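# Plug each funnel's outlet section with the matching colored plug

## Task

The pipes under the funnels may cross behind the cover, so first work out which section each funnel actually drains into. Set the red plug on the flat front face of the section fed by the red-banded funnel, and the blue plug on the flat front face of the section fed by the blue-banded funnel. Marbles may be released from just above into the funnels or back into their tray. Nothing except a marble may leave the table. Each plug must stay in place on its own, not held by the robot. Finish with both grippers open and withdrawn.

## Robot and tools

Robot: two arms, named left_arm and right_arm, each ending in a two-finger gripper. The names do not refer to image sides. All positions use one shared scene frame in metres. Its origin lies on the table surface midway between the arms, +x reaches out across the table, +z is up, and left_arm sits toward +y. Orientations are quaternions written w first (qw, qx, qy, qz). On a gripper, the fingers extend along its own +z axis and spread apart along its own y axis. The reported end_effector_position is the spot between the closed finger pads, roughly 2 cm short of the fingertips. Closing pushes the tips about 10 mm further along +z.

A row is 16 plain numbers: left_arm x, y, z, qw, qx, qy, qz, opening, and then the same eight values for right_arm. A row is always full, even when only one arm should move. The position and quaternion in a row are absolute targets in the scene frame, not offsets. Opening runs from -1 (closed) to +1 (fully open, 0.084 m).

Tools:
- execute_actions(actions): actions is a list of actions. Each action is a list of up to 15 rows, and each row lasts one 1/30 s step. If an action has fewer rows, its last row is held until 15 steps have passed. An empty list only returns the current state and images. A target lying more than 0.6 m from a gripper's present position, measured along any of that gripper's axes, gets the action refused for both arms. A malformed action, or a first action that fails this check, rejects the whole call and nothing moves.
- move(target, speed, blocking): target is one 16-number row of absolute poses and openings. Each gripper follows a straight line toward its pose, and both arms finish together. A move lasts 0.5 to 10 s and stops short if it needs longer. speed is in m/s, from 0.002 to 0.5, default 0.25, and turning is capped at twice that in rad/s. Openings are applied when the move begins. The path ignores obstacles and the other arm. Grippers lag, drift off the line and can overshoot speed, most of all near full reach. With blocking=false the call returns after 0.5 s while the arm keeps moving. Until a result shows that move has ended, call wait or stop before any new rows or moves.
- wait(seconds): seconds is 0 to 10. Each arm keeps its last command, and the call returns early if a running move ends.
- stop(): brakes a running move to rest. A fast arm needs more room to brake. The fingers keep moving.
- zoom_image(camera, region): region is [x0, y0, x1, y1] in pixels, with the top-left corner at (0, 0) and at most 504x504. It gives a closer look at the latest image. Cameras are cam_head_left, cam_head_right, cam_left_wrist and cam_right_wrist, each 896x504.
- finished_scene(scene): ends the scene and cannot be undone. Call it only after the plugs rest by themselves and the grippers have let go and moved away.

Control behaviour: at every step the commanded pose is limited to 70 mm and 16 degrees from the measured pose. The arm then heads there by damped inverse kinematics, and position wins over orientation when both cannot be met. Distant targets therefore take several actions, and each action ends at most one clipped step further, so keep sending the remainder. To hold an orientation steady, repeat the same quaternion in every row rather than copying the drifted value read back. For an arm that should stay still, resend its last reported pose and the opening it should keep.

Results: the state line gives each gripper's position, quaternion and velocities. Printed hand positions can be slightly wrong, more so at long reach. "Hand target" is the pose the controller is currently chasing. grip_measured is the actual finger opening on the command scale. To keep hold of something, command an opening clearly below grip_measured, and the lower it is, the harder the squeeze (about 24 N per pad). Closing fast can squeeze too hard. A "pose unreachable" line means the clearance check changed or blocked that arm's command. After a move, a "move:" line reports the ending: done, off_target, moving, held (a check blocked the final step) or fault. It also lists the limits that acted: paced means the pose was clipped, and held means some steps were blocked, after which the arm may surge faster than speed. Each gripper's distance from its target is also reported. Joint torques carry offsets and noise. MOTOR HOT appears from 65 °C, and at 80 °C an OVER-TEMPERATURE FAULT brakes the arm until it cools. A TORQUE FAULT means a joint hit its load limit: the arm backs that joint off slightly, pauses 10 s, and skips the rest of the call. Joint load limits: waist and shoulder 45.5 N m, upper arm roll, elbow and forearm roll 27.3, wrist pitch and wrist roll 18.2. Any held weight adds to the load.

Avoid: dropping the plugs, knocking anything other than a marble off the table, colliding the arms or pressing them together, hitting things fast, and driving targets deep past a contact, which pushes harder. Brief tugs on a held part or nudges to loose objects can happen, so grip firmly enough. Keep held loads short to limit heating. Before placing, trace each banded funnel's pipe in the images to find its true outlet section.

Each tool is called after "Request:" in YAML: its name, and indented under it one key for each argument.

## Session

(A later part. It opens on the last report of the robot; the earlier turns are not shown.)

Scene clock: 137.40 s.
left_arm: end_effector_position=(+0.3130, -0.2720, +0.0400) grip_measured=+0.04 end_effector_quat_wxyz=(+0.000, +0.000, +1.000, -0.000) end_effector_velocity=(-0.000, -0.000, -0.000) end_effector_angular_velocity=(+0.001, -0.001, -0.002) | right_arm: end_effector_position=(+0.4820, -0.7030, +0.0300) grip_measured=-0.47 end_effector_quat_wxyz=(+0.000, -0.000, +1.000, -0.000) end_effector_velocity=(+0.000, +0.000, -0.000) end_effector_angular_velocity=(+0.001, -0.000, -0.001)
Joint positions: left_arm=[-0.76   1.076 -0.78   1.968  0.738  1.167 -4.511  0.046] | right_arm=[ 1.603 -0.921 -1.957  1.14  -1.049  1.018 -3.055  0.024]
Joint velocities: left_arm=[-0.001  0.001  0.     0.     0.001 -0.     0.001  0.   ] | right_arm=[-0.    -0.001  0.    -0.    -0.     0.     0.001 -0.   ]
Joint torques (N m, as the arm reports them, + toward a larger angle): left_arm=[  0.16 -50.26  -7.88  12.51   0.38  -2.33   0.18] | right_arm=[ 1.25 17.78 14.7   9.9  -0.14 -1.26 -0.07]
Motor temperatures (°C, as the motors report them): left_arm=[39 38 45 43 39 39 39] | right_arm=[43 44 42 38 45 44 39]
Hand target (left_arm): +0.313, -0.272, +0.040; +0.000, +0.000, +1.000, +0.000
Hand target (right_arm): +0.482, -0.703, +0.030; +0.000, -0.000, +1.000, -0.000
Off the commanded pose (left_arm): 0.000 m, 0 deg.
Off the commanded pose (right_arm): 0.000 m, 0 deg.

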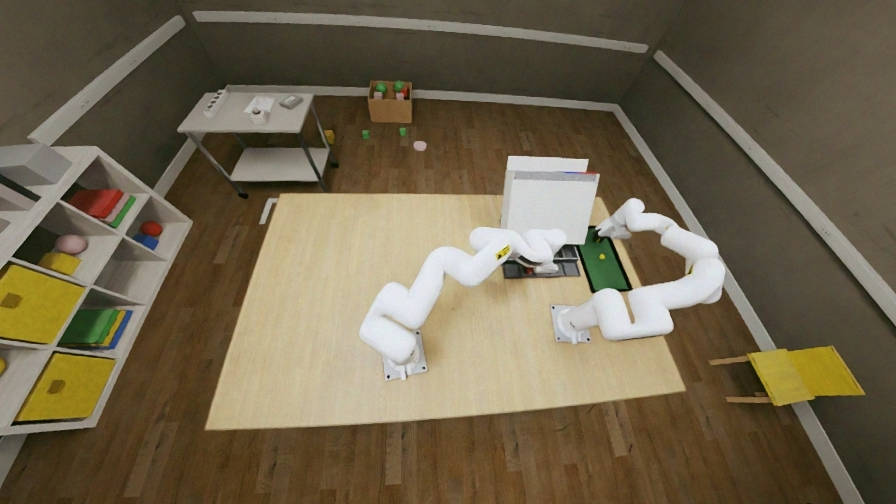

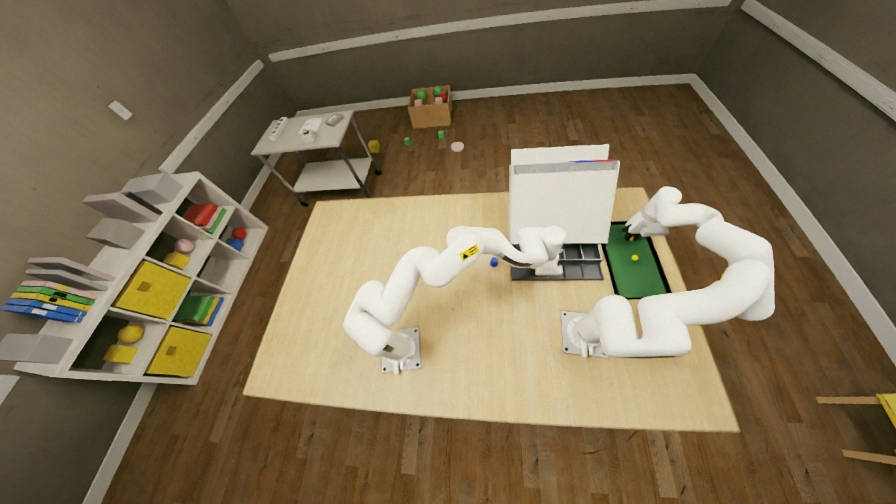

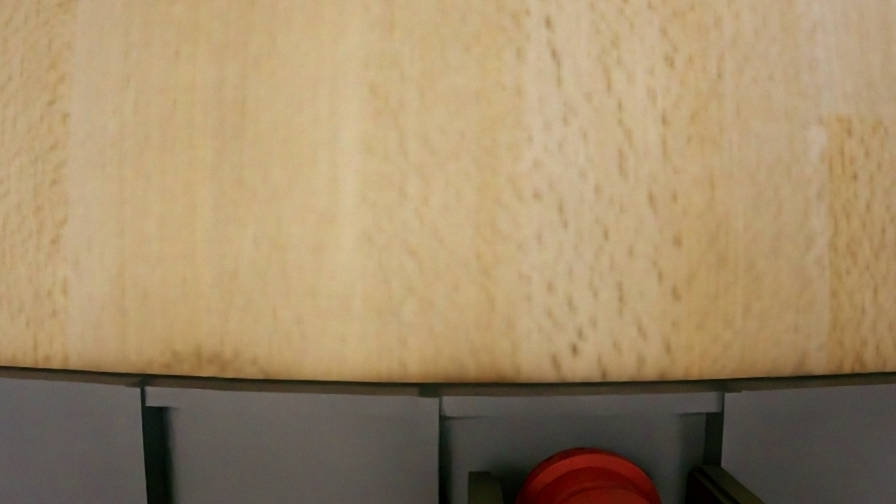

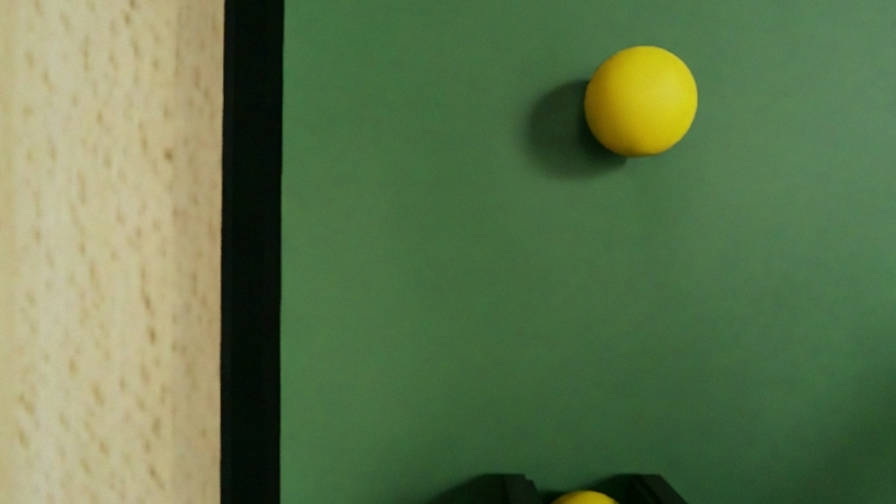

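Request:
move:
  target: [0.313,-0.272,0.09,0,0,1,0,0.05,0.57,-0.60,0.40,0.216,0,0.976,0,-0.8]
  speed: 0.4

Request:
move:
  target: [0.361,-0.079,0.09,0,0,1,0,0.25,0.645,-0.421,0.375,0.216,0,0.976,0,-0.8]
  speed: 0.25

Scene clock: 149.70 s.
left_arm: end_effector_position=(+0.3131, -0.2721, +0.0900) grip_measured=+0.04 end_effector_quat_wxyz=(-0.000, -0.000, +1.000, +0.000) end_effector_velocity=(+0.001, +0.000, +0.000) end_effector_angular_velocity=(-0.001, +0.000, +0.003) | right_arm: end_effector_position=(+0.5704, -0.5992, +0.3984) grip_measured=-0.47 end_effector_quat_wxyz=(+0.216, +0.000, +0.976, -0.000) end_effector_velocity=(+0.000, +0.000, +0.003) end_effector_angular_velocity=(-0.002, -0.001, +0.001)
Joint positions: left_arm=[-0.757  1.012 -0.81   1.999  0.703  1.255 -4.492  0.046] | right_arm=[ 1.373 -0.665 -1.218  1.389 -0.664  1.205 -3.036  0.024]
Joint velocities: left_arm=[ 0.001 -0.     0.     0.002 -0.001  0.001 -0.001 -0.   ] | right_arm=[ 0.001  0.003  0.003  0.007  0.002  0.006 -0.002 -0.   ]
Joint torques (N m, as the arm reports them, + toward a larger angle): left_arm=[  0.3  -49.72  -7.4   12.78   0.2   -2.29   0.25] | right_arm=[ 1.28  7.94 12.09 14.01 -0.02 -2.52 -0.25]
Motor temperatures (°C, as the motors report them): left_arm=[39 38 45 43 39 39 39] | right_arm=[43 44 42 38 45 44 39]
Hand target (left_arm): +0.313, -0.272, +0.090; +0.000, -0.000, +1.000, -0.000
Hand target (right_arm): +0.570, -0.599, +0.399; +0.216, +0.000, +0.976, -0.000
Off the commanded pose (left_arm): 0.000 m, 0 deg.
Off the commanded pose (right_arm): 0.002 m, 0 deg.
move: done; limits=paced

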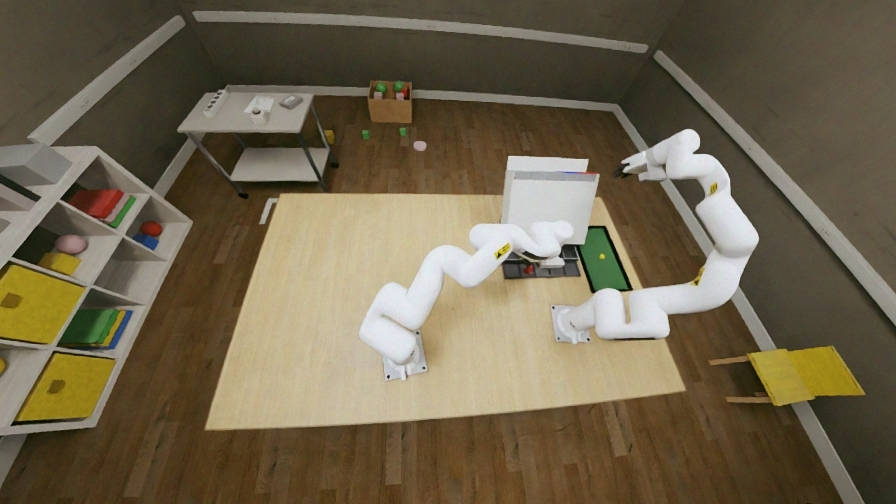

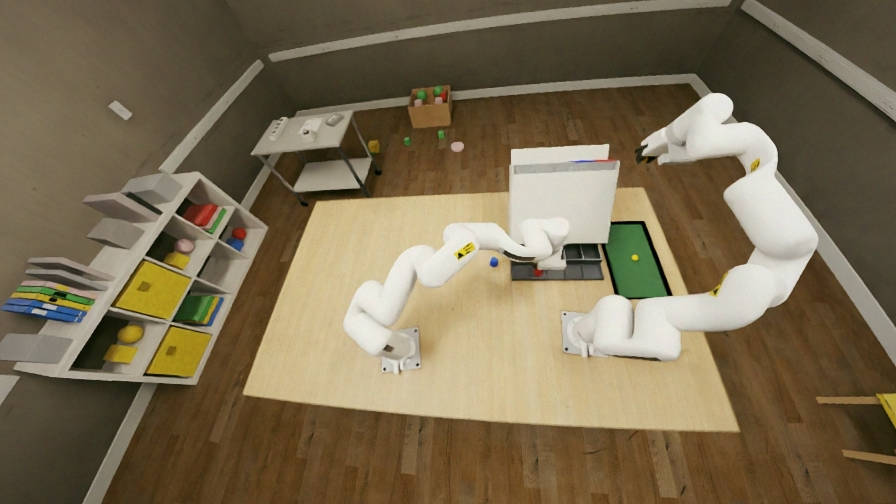

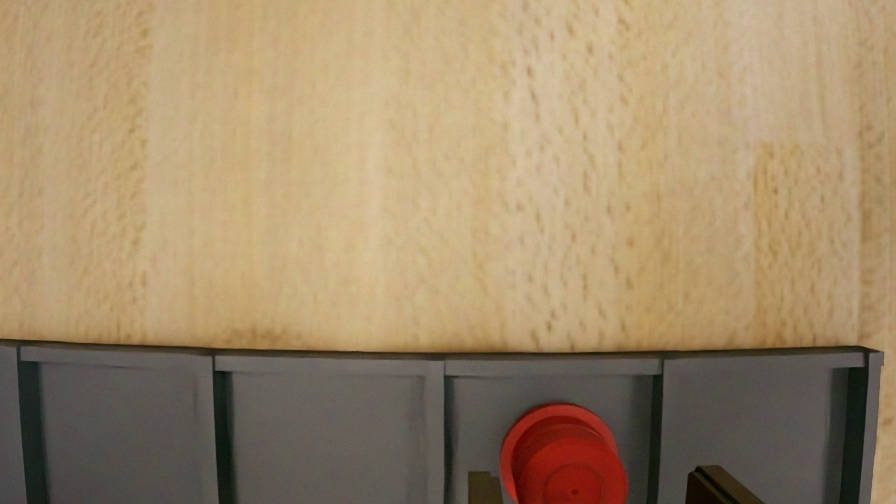

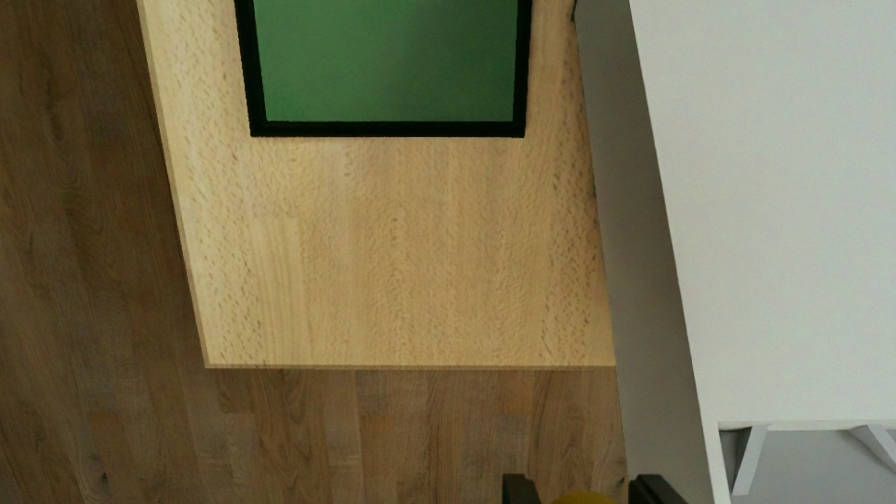

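Scene clock: 151.23 s.
left_arm: end_effector_position=(+0.3598, -0.0791, +0.0905) grip_measured=+0.24 end_effector_quat_wxyz=(-0.001, -0.000, +1.000, -0.001) end_effector_velocity=(+0.000, +0.001, +0.001) end_effector_angular_velocity=(-0.003, -0.001, +0.001) | right_arm: end_effector_position=(+0.6444, -0.4216, +0.3754) grip_measured=-0.47 end_effector_quat_wxyz=(+0.217, +0.000, +0.976, -0.001) end_effector_velocity=(+0.001, +0.001, -0.001) end_effector_angular_velocity=(-0.001, +0.009, -0.000)
Joint positions: left_arm=[-0.16   0.624 -0.915  1.28   0.598  0.959 -4.314  0.054] | right_arm=[ 1.881 -0.425 -1.518  1.444 -0.58   1.063 -2.778  0.024]
Joint velocities: left_arm=[ 0.007 -0.004 -0.003 -0.006 -0.002 -0.005  0.002 -0.   ] | right_arm=[ 0.03  -0.001 -0.024  0.015  0.001  0.013 -0.001 -0.   ]
Joint torques (N m, as the arm reports them, + toward a larger angle): left_arm=[ -0.35 -33.16  -6.76  13.13   0.25  -2.56  -0.08] | right_arm=[ 0.57  8.31  8.35 16.91 -0.5  -2.1   0.04]
Motor temperatures (°C, as the motors report them): left_arm=[39 38 45 43 39 39 39] | right_arm=[43 44 42 38 45 44 39]
Hand target (left_arm): +0.360, -0.079, +0.091; -0.001, -0.000, +1.000, -0.001
Hand target (right_arm): +0.645, -0.421, +0.375; +0.217, +0.000, +0.976, -0.001
Off the commanded pose (left_arm): 0.001 m, 0 deg.
Off the commanded pose (right_arm): 0.001 m, 0 deg.
move: done

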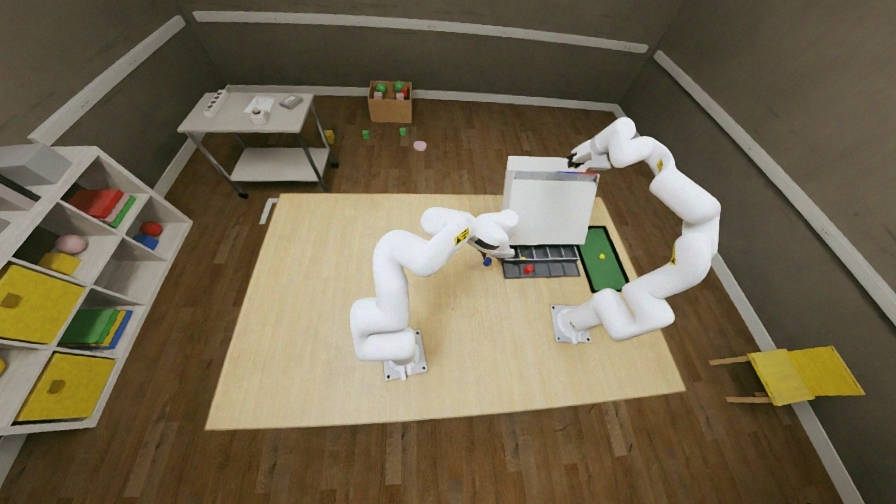

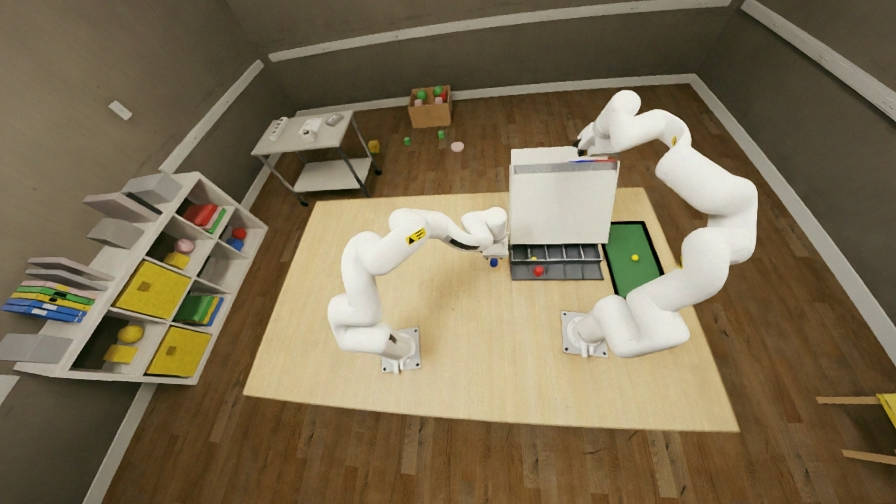

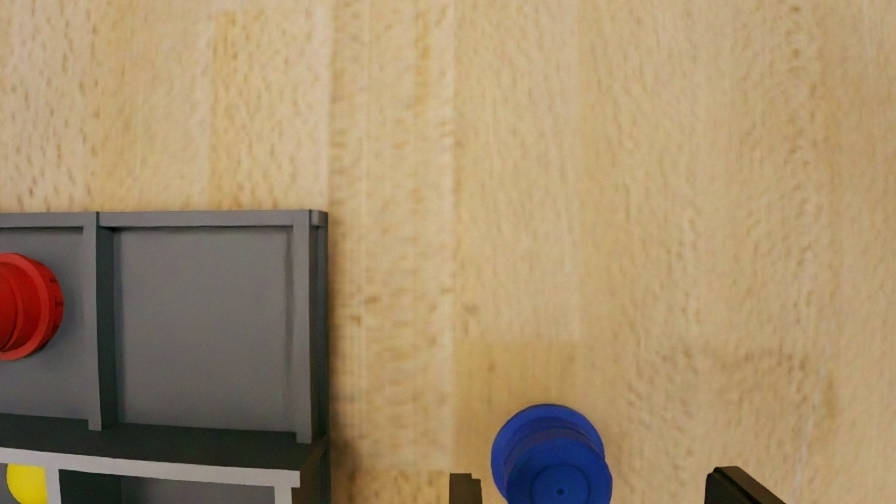

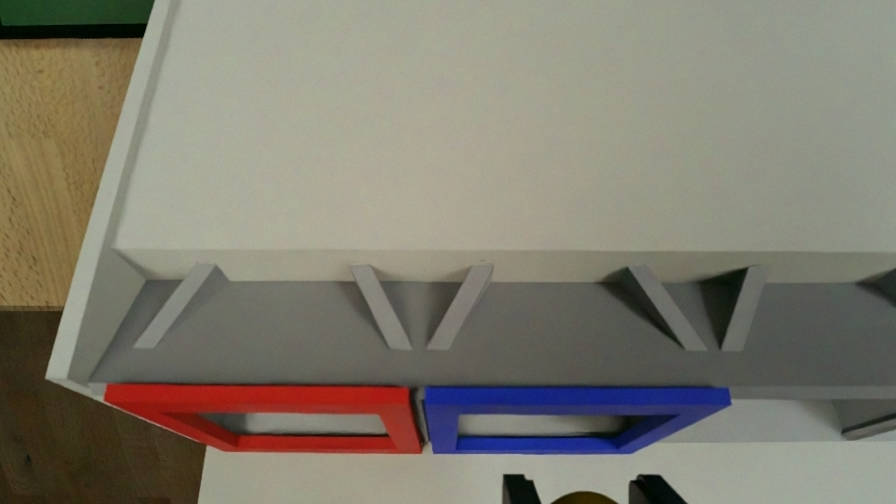

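Request:
move:
  target: [0.362,-0.082,0.033,0,0,1,0,0.25,0.645,-0.421,0.375,0.216,0,0.976,0,0]
  speed: 0.12

Request:
execute_actions:
  actions:
    - [[0.362,-0.082,0.033,0,0,1,0,0.1,0.643,-0.421,0.377,0.216,0,0.976,0,0],[0.362,-0.082,0.033,0,0,1,0,0.0,0.640,-0.421,0.380,0.216,0,0.976,0,0],[0.362,-0.082,0.033,0,0,1,0,-0.1,0.636,-0.421,0.383,0.216,0,0.976,0,0],[0.362,-0.082,0.033,0,0,1,0,-0.2,0.631,-0.421,0.386,0.216,0,0.976,0,0],[0.362,-0.082,0.033,0,0,1,0,-0.27,0.625,-0.421,0.389,0.216,0,0.976,0,0],[0.362,-0.082,0.033,0,0,1,0,-0.34,0.618,-0.421,0.391,0.216,0,0.976,0,0],[0.362,-0.082,0.033,0,0,1,0,-0.42,0.610,-0.421,0.393,0.216,0,0.976,0,0],[0.362,-0.082,0.033,0,0,1,0,-0.5,0.602,-0.421,0.394,0.216,0,0.976,0,0],[0.362,-0.082,0.033,0,0,1,0,-0.6,0.594,-0.421,0.395,0.216,0,0.976,0,0],[0.362,-0.082,0.033,0,0,1,0,-0.7,0.586,-0.421,0.395,0.216,0,0.976,0,0],[0.362,-0.082,0.033,0,0,1,0,-0.8,0.578,-0.421,0.395,0.216,0,0.976,0,0],[0.362,-0.082,0.033,0,0,1,0,-0.8,0.571,-0.421,0.395,0.216,0,0.976,0,0],[0.362,-0.082,0.033,0,0,1,0,-0.8,0.565,-0.421,0.395,0.216,0,0.976,0,0],[0.362,-0.082,0.033,0,0,1,0,-0.8,0.56,-0.421,0.395,0.216,0,0.976,0,0]]

Scene clock: 173.03 s.
left_arm: end_effector_position=(+0.3619, -0.0820, +0.0335) grip_measured=+0.24 end_effector_quat_wxyz=(+0.000, +0.000, +1.000, -0.000) end_effector_velocity=(+0.000, +0.001, -0.004) end_effector_angular_velocity=(+0.003, +0.002, -0.000) | right_arm: end_effector_position=(+0.6450, -0.4210, +0.3750) grip_measured=-0.01 end_effector_quat_wxyz=(+0.216, -0.000, +0.976, -0.000) end_effector_velocity=(+0.000, +0.000, -0.000) end_effector_angular_velocity=(+0.001, +0.000, +0.001)
Joint positions: left_arm=[-0.225  0.731 -0.828  1.279  0.702  0.867 -4.375  0.054] | right_arm=[ 1.891 -0.427 -1.527  1.448 -0.579  1.066 -2.778  0.044]
Joint velocities: left_arm=[-0.004  0.008  0.007  0.001  0.006 -0.004 -0.002  0.   ] | right_arm=[ 0.    -0.001  0.     0.     0.     0.    -0.001  0.   ]
Joint torques (N m, as the arm reports them, + toward a larger angle): left_arm=[  0.52 -35.84  -7.08  12.4   -0.07  -2.1    0.16] | right_arm=[ 1.1   8.72  8.73 16.56 -0.42 -2.06 -0.05]
Motor temperatures (°C, as the motors report them): left_arm=[39 38 45 43 39 39 39] | right_arm=[43 44 41 38 45 44 39]
Hand target (left_arm): +0.362, -0.082, +0.033; +0.000, +0.000, +1.000, +0.000
Hand target (right_arm): +0.645, -0.421, +0.375; +0.216, -0.000, +0.976, +0.000
Off the commanded pose (left_arm): 0.001 m, 0 deg.
Off the commanded pose (right_arm): 0.000 m, 0 deg.
move: done

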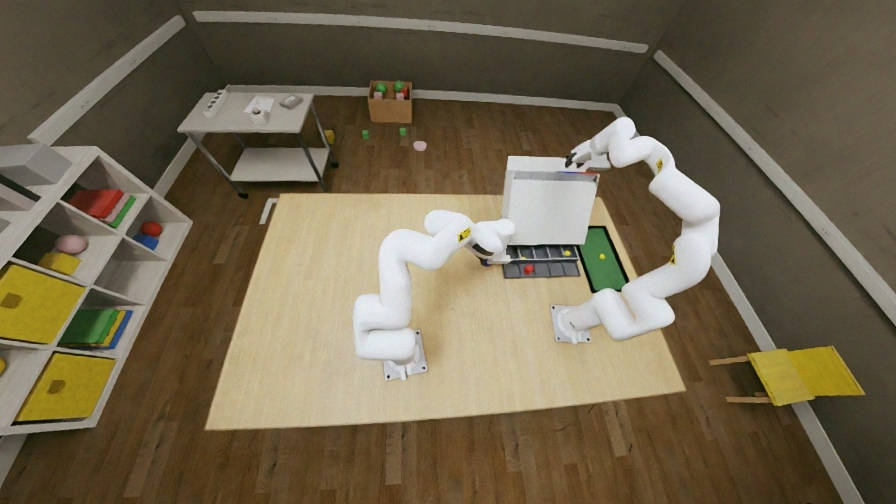

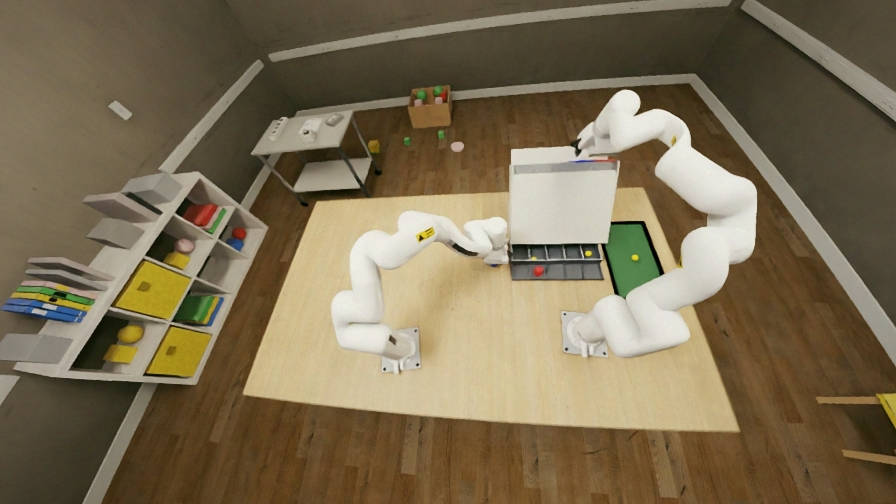

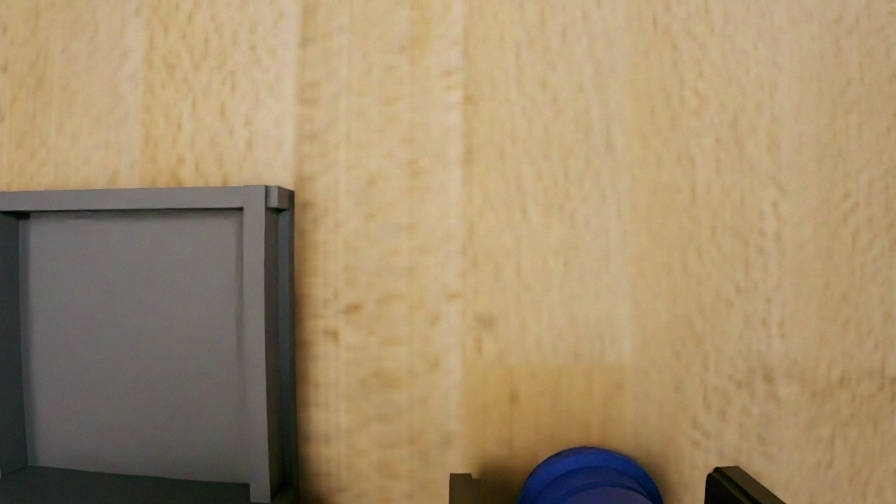

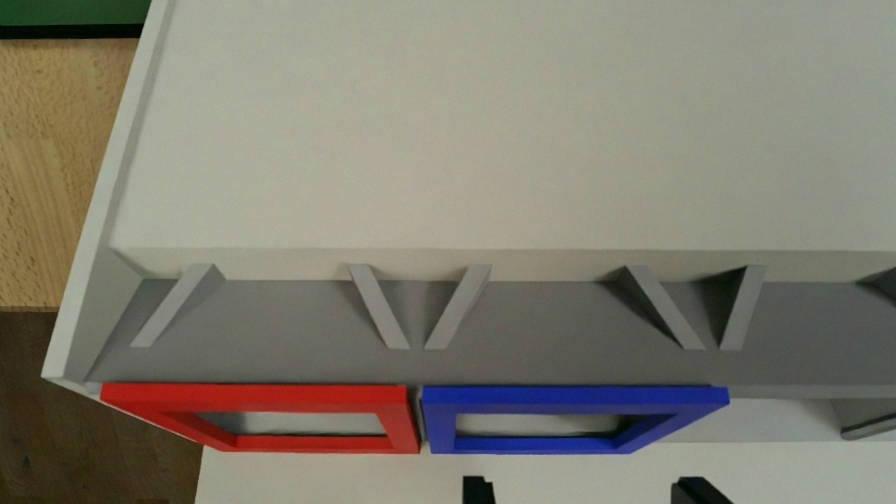

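Scene clock: 173.53 s.
left_arm: end_effector_position=(+0.3621, -0.0821, +0.0332) grip_measured=-0.33 end_effector_quat_wxyz=(+0.000, -0.000, +1.000, -0.000) end_effector_velocity=(+0.000, +0.001, -0.000) end_effector_angular_velocity=(+0.001, -0.000, +0.001) | right_arm: end_effector_position=(+0.5987, -0.4191, +0.3899) grip_measured=-0.01 end_effector_quat_wxyz=(+0.188, -0.000, +0.982, -0.005) end_effector_velocity=(-0.174, -0.006, +0.018) end_effector_angular_velocity=(-0.021, +0.213, -0.001)
Joint positions: left_arm=[-0.226  0.733 -0.827  1.28   0.702  0.867 -4.375  0.03 ] | right_arm=[ 1.646 -0.43  -1.259  1.388 -0.553  1.18  -2.771  0.044]
Joint velocities: left_arm=[ 0.001  0.     0.001  0.     0.001  0.    -0.     0.   ] | right_arm=[-0.765 -0.292  0.947 -0.291 -0.143  0.439  0.166  0.   ]
Joint torques (N m, as the arm reports them, + toward a larger angle): left_arm=[  0.39 -36.36  -7.27  12.2    0.37  -2.22   0.12] | right_arm=[ 0.54  2.21  8.11 16.11 -0.83 -2.41  0.2 ]
Motor temperatures (°C, as the motors report them): left_arm=[39 38 45 43 39 39 39] | right_arm=[43 44 41 38 45 44 39]
Hand target (left_arm): +0.362, -0.082, +0.033; -0.000, +0.000, +1.000, +0.000
Hand target (right_arm): +0.571, -0.421, +0.396; +0.182, -0.000, +0.983, -0.007
Off the commanded pose (left_arm): 0.000 m, 0 deg.
Off the commanded pose (right_arm): 0.039 m, 3 deg.

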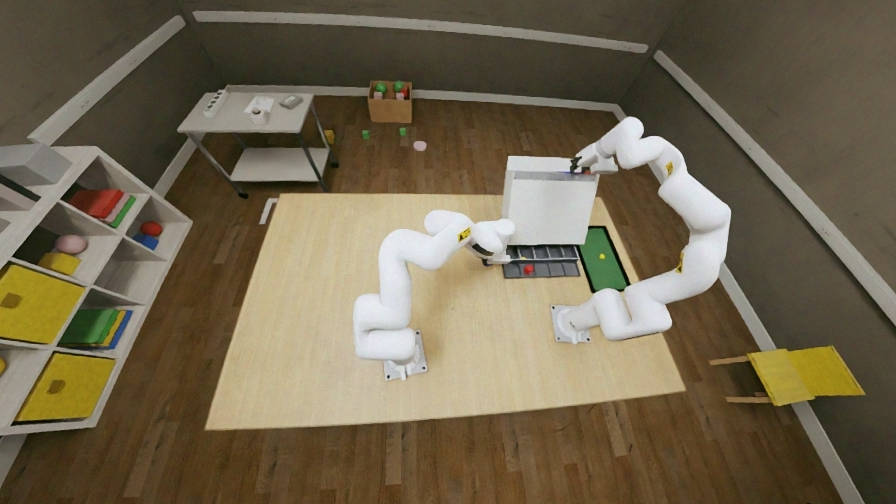

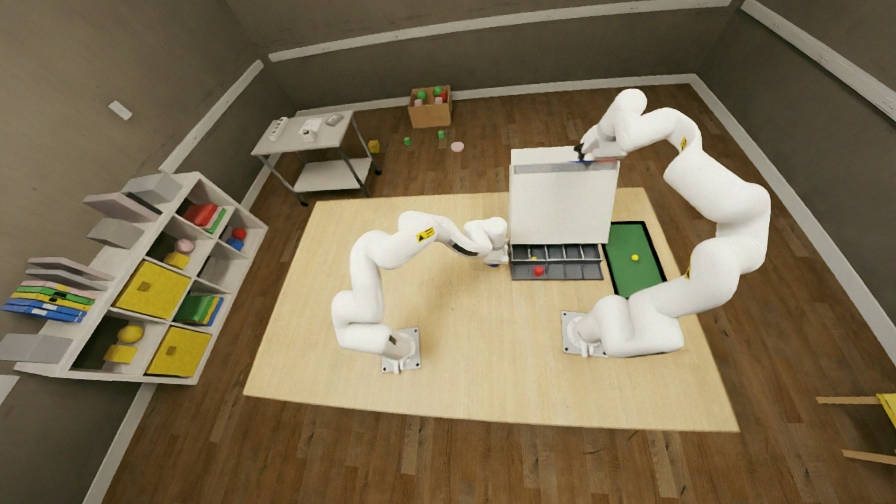

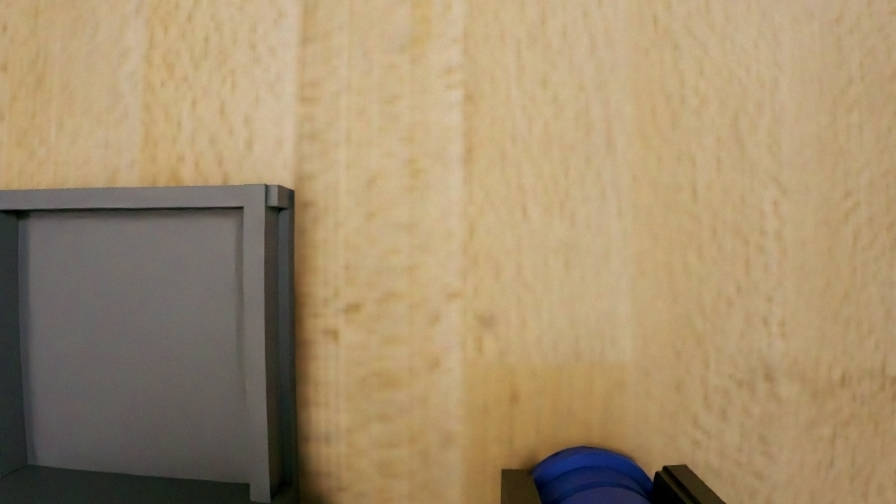

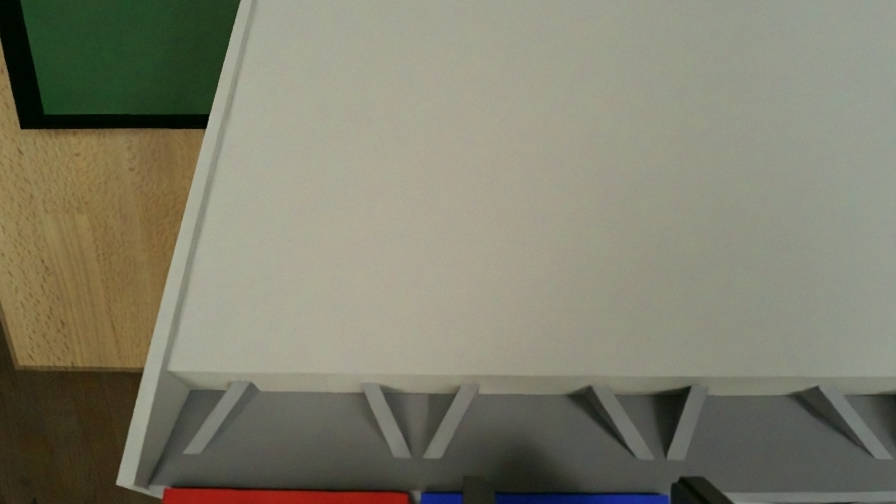

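Request:
move:
  target: [0.362,-0.082,0.085,0,0,1,0,0.25,0.45,-0.32,0.26,0.05,0,0.9987,0,0.25]
  speed: 0.35

Request:
move:
  target: [0.28,0.24,0.16,0,0,1,0,0.25,0.362,-0.084,0.09,0,0,1,0,0.25]
  speed: 0.35

Scene clock: 192.40 s.
left_arm: end_effector_position=(+0.3621, -0.0821, +0.0849) grip_measured=+0.24 end_effector_quat_wxyz=(-0.000, -0.000, +1.000, -0.000) end_effector_velocity=(+0.000, +0.000, +0.000) end_effector_angular_velocity=(+0.001, -0.001, +0.000) | right_arm: end_effector_position=(+0.4499, -0.3210, +0.2601) grip_measured=+0.24 end_effector_quat_wxyz=(+0.050, -0.000, +0.999, -0.000) end_effector_velocity=(-0.001, +0.002, -0.002) end_effector_angular_velocity=(-0.001, +0.002, +0.003)
Joint positions: left_arm=[-0.177  0.643 -0.903  1.294  0.613  0.957 -4.323  0.054] | right_arm=[ 1.483 -0.579 -0.933  0.898 -0.541  1.224 -2.441  0.054]
Joint velocities: left_arm=[ 0.001 -0.001 -0.001 -0.     0.     0.001 -0.    -0.   ] | right_arm=[ 0.001  0.001  0.001 -0.006  0.    -0.003  0.002 -0.   ]
Joint torques (N m, as the arm reports them, + toward a larger angle): left_arm=[  0.51 -33.85  -6.83  13.22   0.17  -2.56   0.  ] | right_arm=[ 0.75 -0.87  8.62 15.86 -0.7  -1.47 -0.23]
Motor temperatures (°C, as the motors report them): left_arm=[39 38 45 43 39 39 39] | right_arm=[43 44 41 39 45 44 39]
Hand target (left_arm): +0.362, -0.082, +0.085; -0.000, -0.000, +1.000, -0.000
Hand target (right_arm): +0.450, -0.321, +0.260; +0.050, -0.000, +0.999, -0.000
Off the commanded pose (left_arm): 0.000 m, 0 deg.
Off the commanded pose (right_arm): 0.001 m, 0 deg.
move: done

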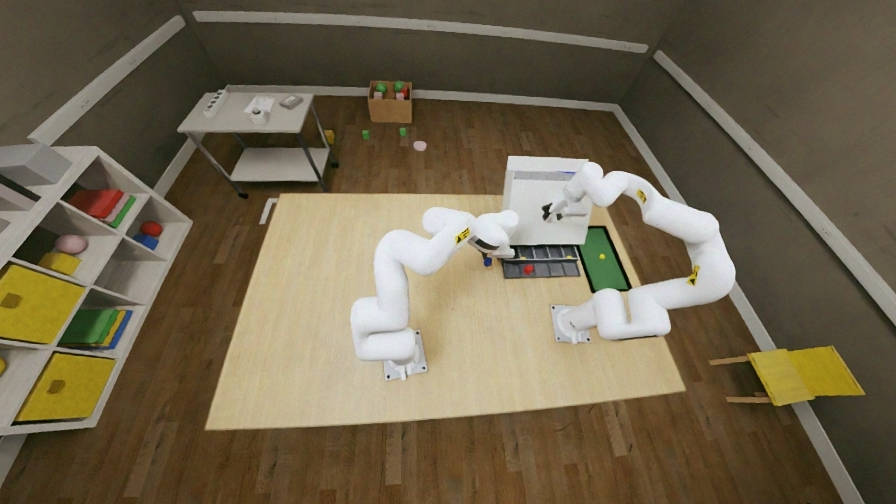

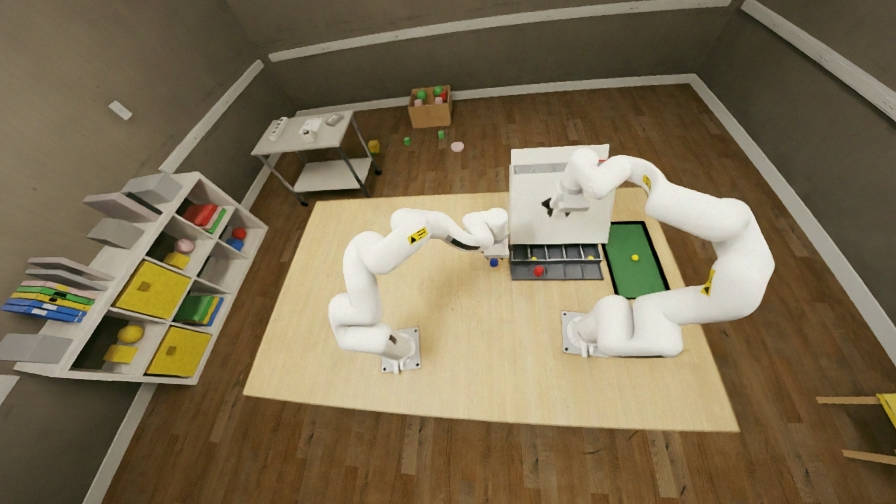

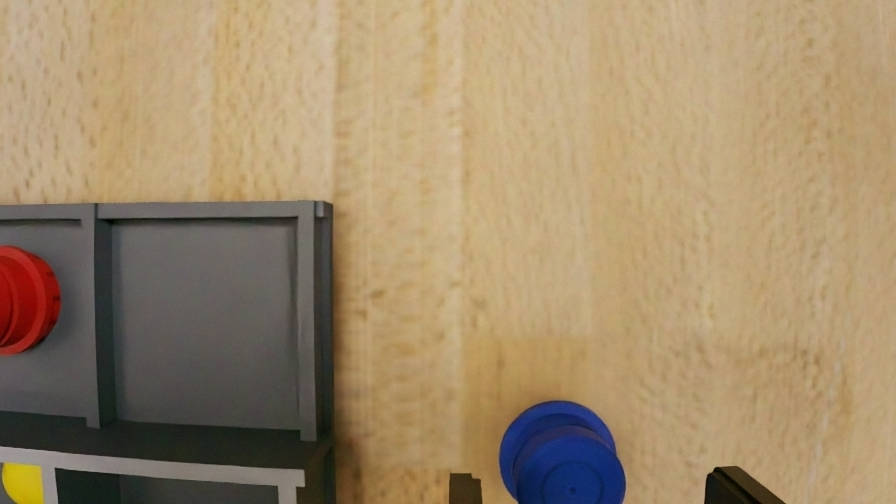

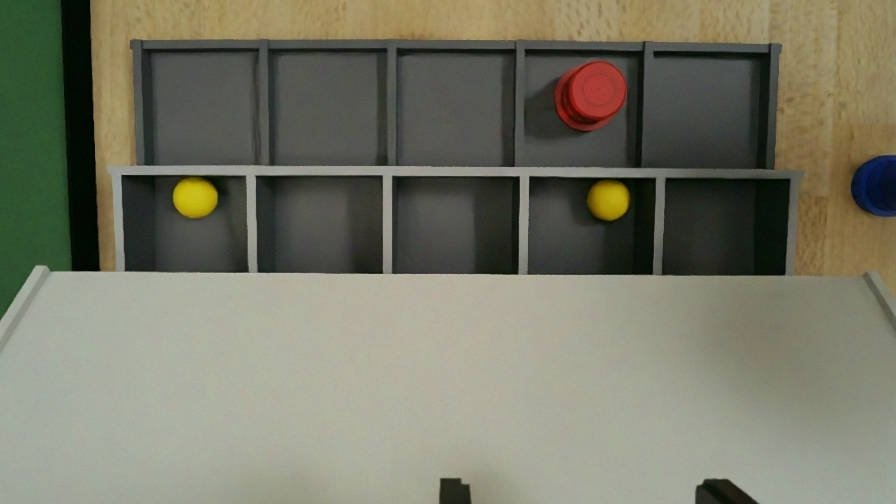

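Scene clock: 194.43 s.
left_arm: end_effector_position=(+0.2786, +0.2386, +0.1608) grip_measured=+0.24 end_effector_quat_wxyz=(-0.001, -0.000, +1.000, -0.002) end_effector_velocity=(-0.001, +0.002, +0.001) end_effector_angular_velocity=(-0.006, -0.008, -0.002) | right_arm: end_effector_position=(+0.3618, -0.0850, +0.0901) grip_measured=+0.24 end_effector_quat_wxyz=(+0.001, +0.000, +1.000, +0.000) end_effector_velocity=(+0.000, +0.001, -0.000) end_effector_angular_velocity=(-0.003, +0.008, +0.004)
Joint positions: left_arm=[ 0.316 -0.578 -0.673  0.497 -0.419  1.012 -3.01   0.054] | right_arm=[ 1.851  0.249 -0.935  0.871  0.295  0.741 -2.523  0.054]
Joint velocities: left_arm=[-0.007 -0.013  0.014 -0.009 -0.007 -0.001  0.014  0.   ] | right_arm=[-0.01   0.009  0.007  0.01   0.011  0.012 -0.013 -0.   ]
Joint torques (N m, as the arm reports them, + toward a larger angle): left_arm=[-0.09 -5.97  3.57 14.82 -0.17 -2.37 -0.03] | right_arm=[  1.09 -13.22  -4.16  14.65  -0.03  -1.21   0.04]
Motor temperatures (°C, as the motors report them): left_arm=[39 38 45 43 39 39 39] | right_arm=[43 44 41 39 45 44 39]
Hand target (left_arm): +0.279, +0.239, +0.161; -0.001, -0.001, +1.000, -0.002
Hand target (right_arm): +0.362, -0.085, +0.090; +0.001, +0.000, +1.000, -0.000
Off the commanded pose (left_arm): 0.002 m, 0 deg.
Off the commanded pose (right_arm): 0.001 m, 0 deg.
move: done; limits=paced

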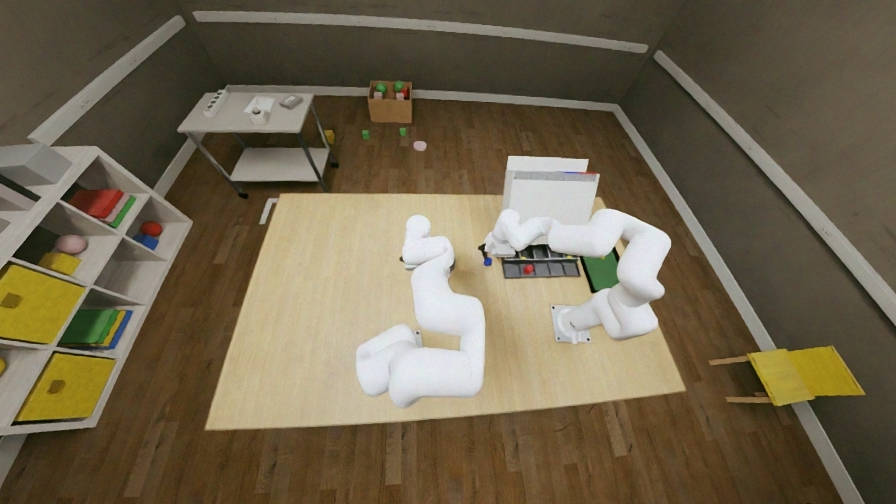

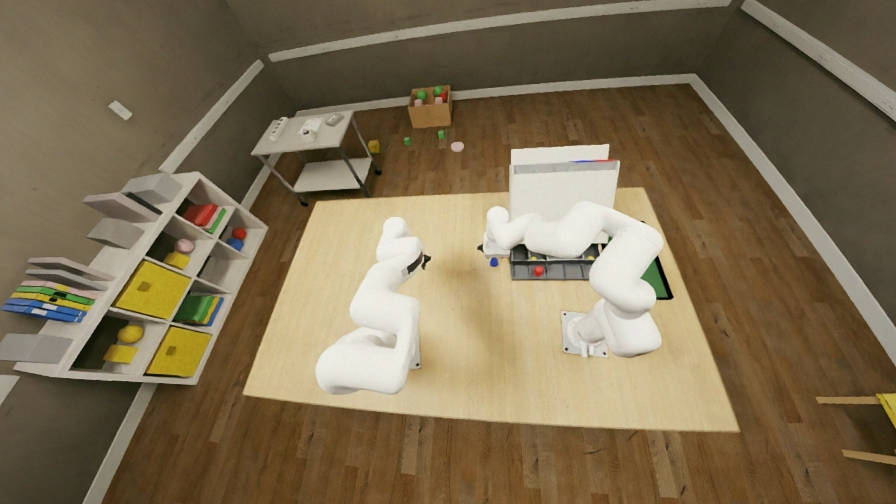

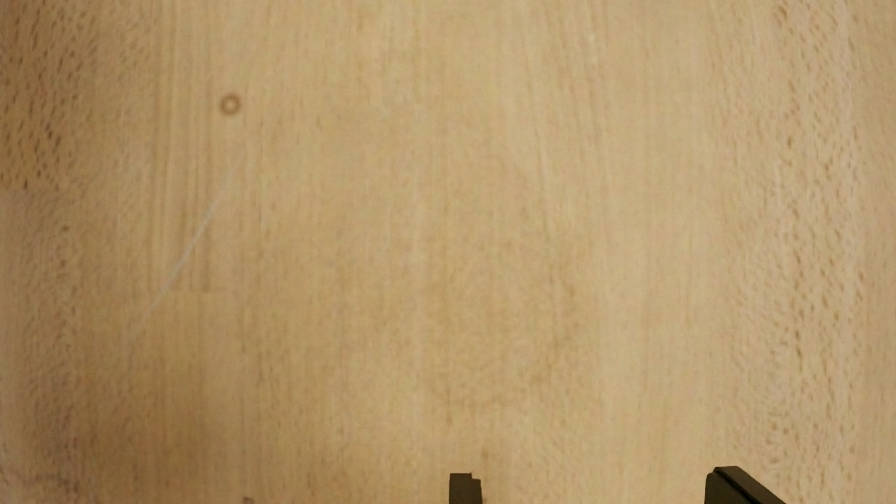

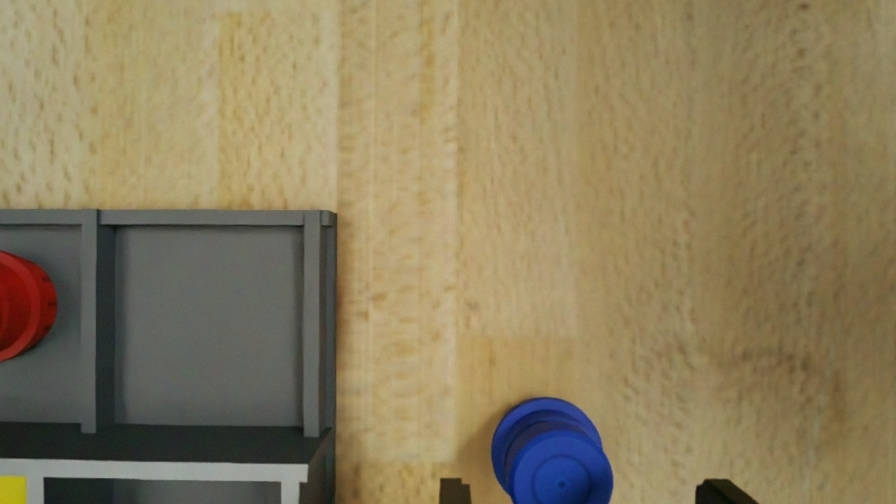

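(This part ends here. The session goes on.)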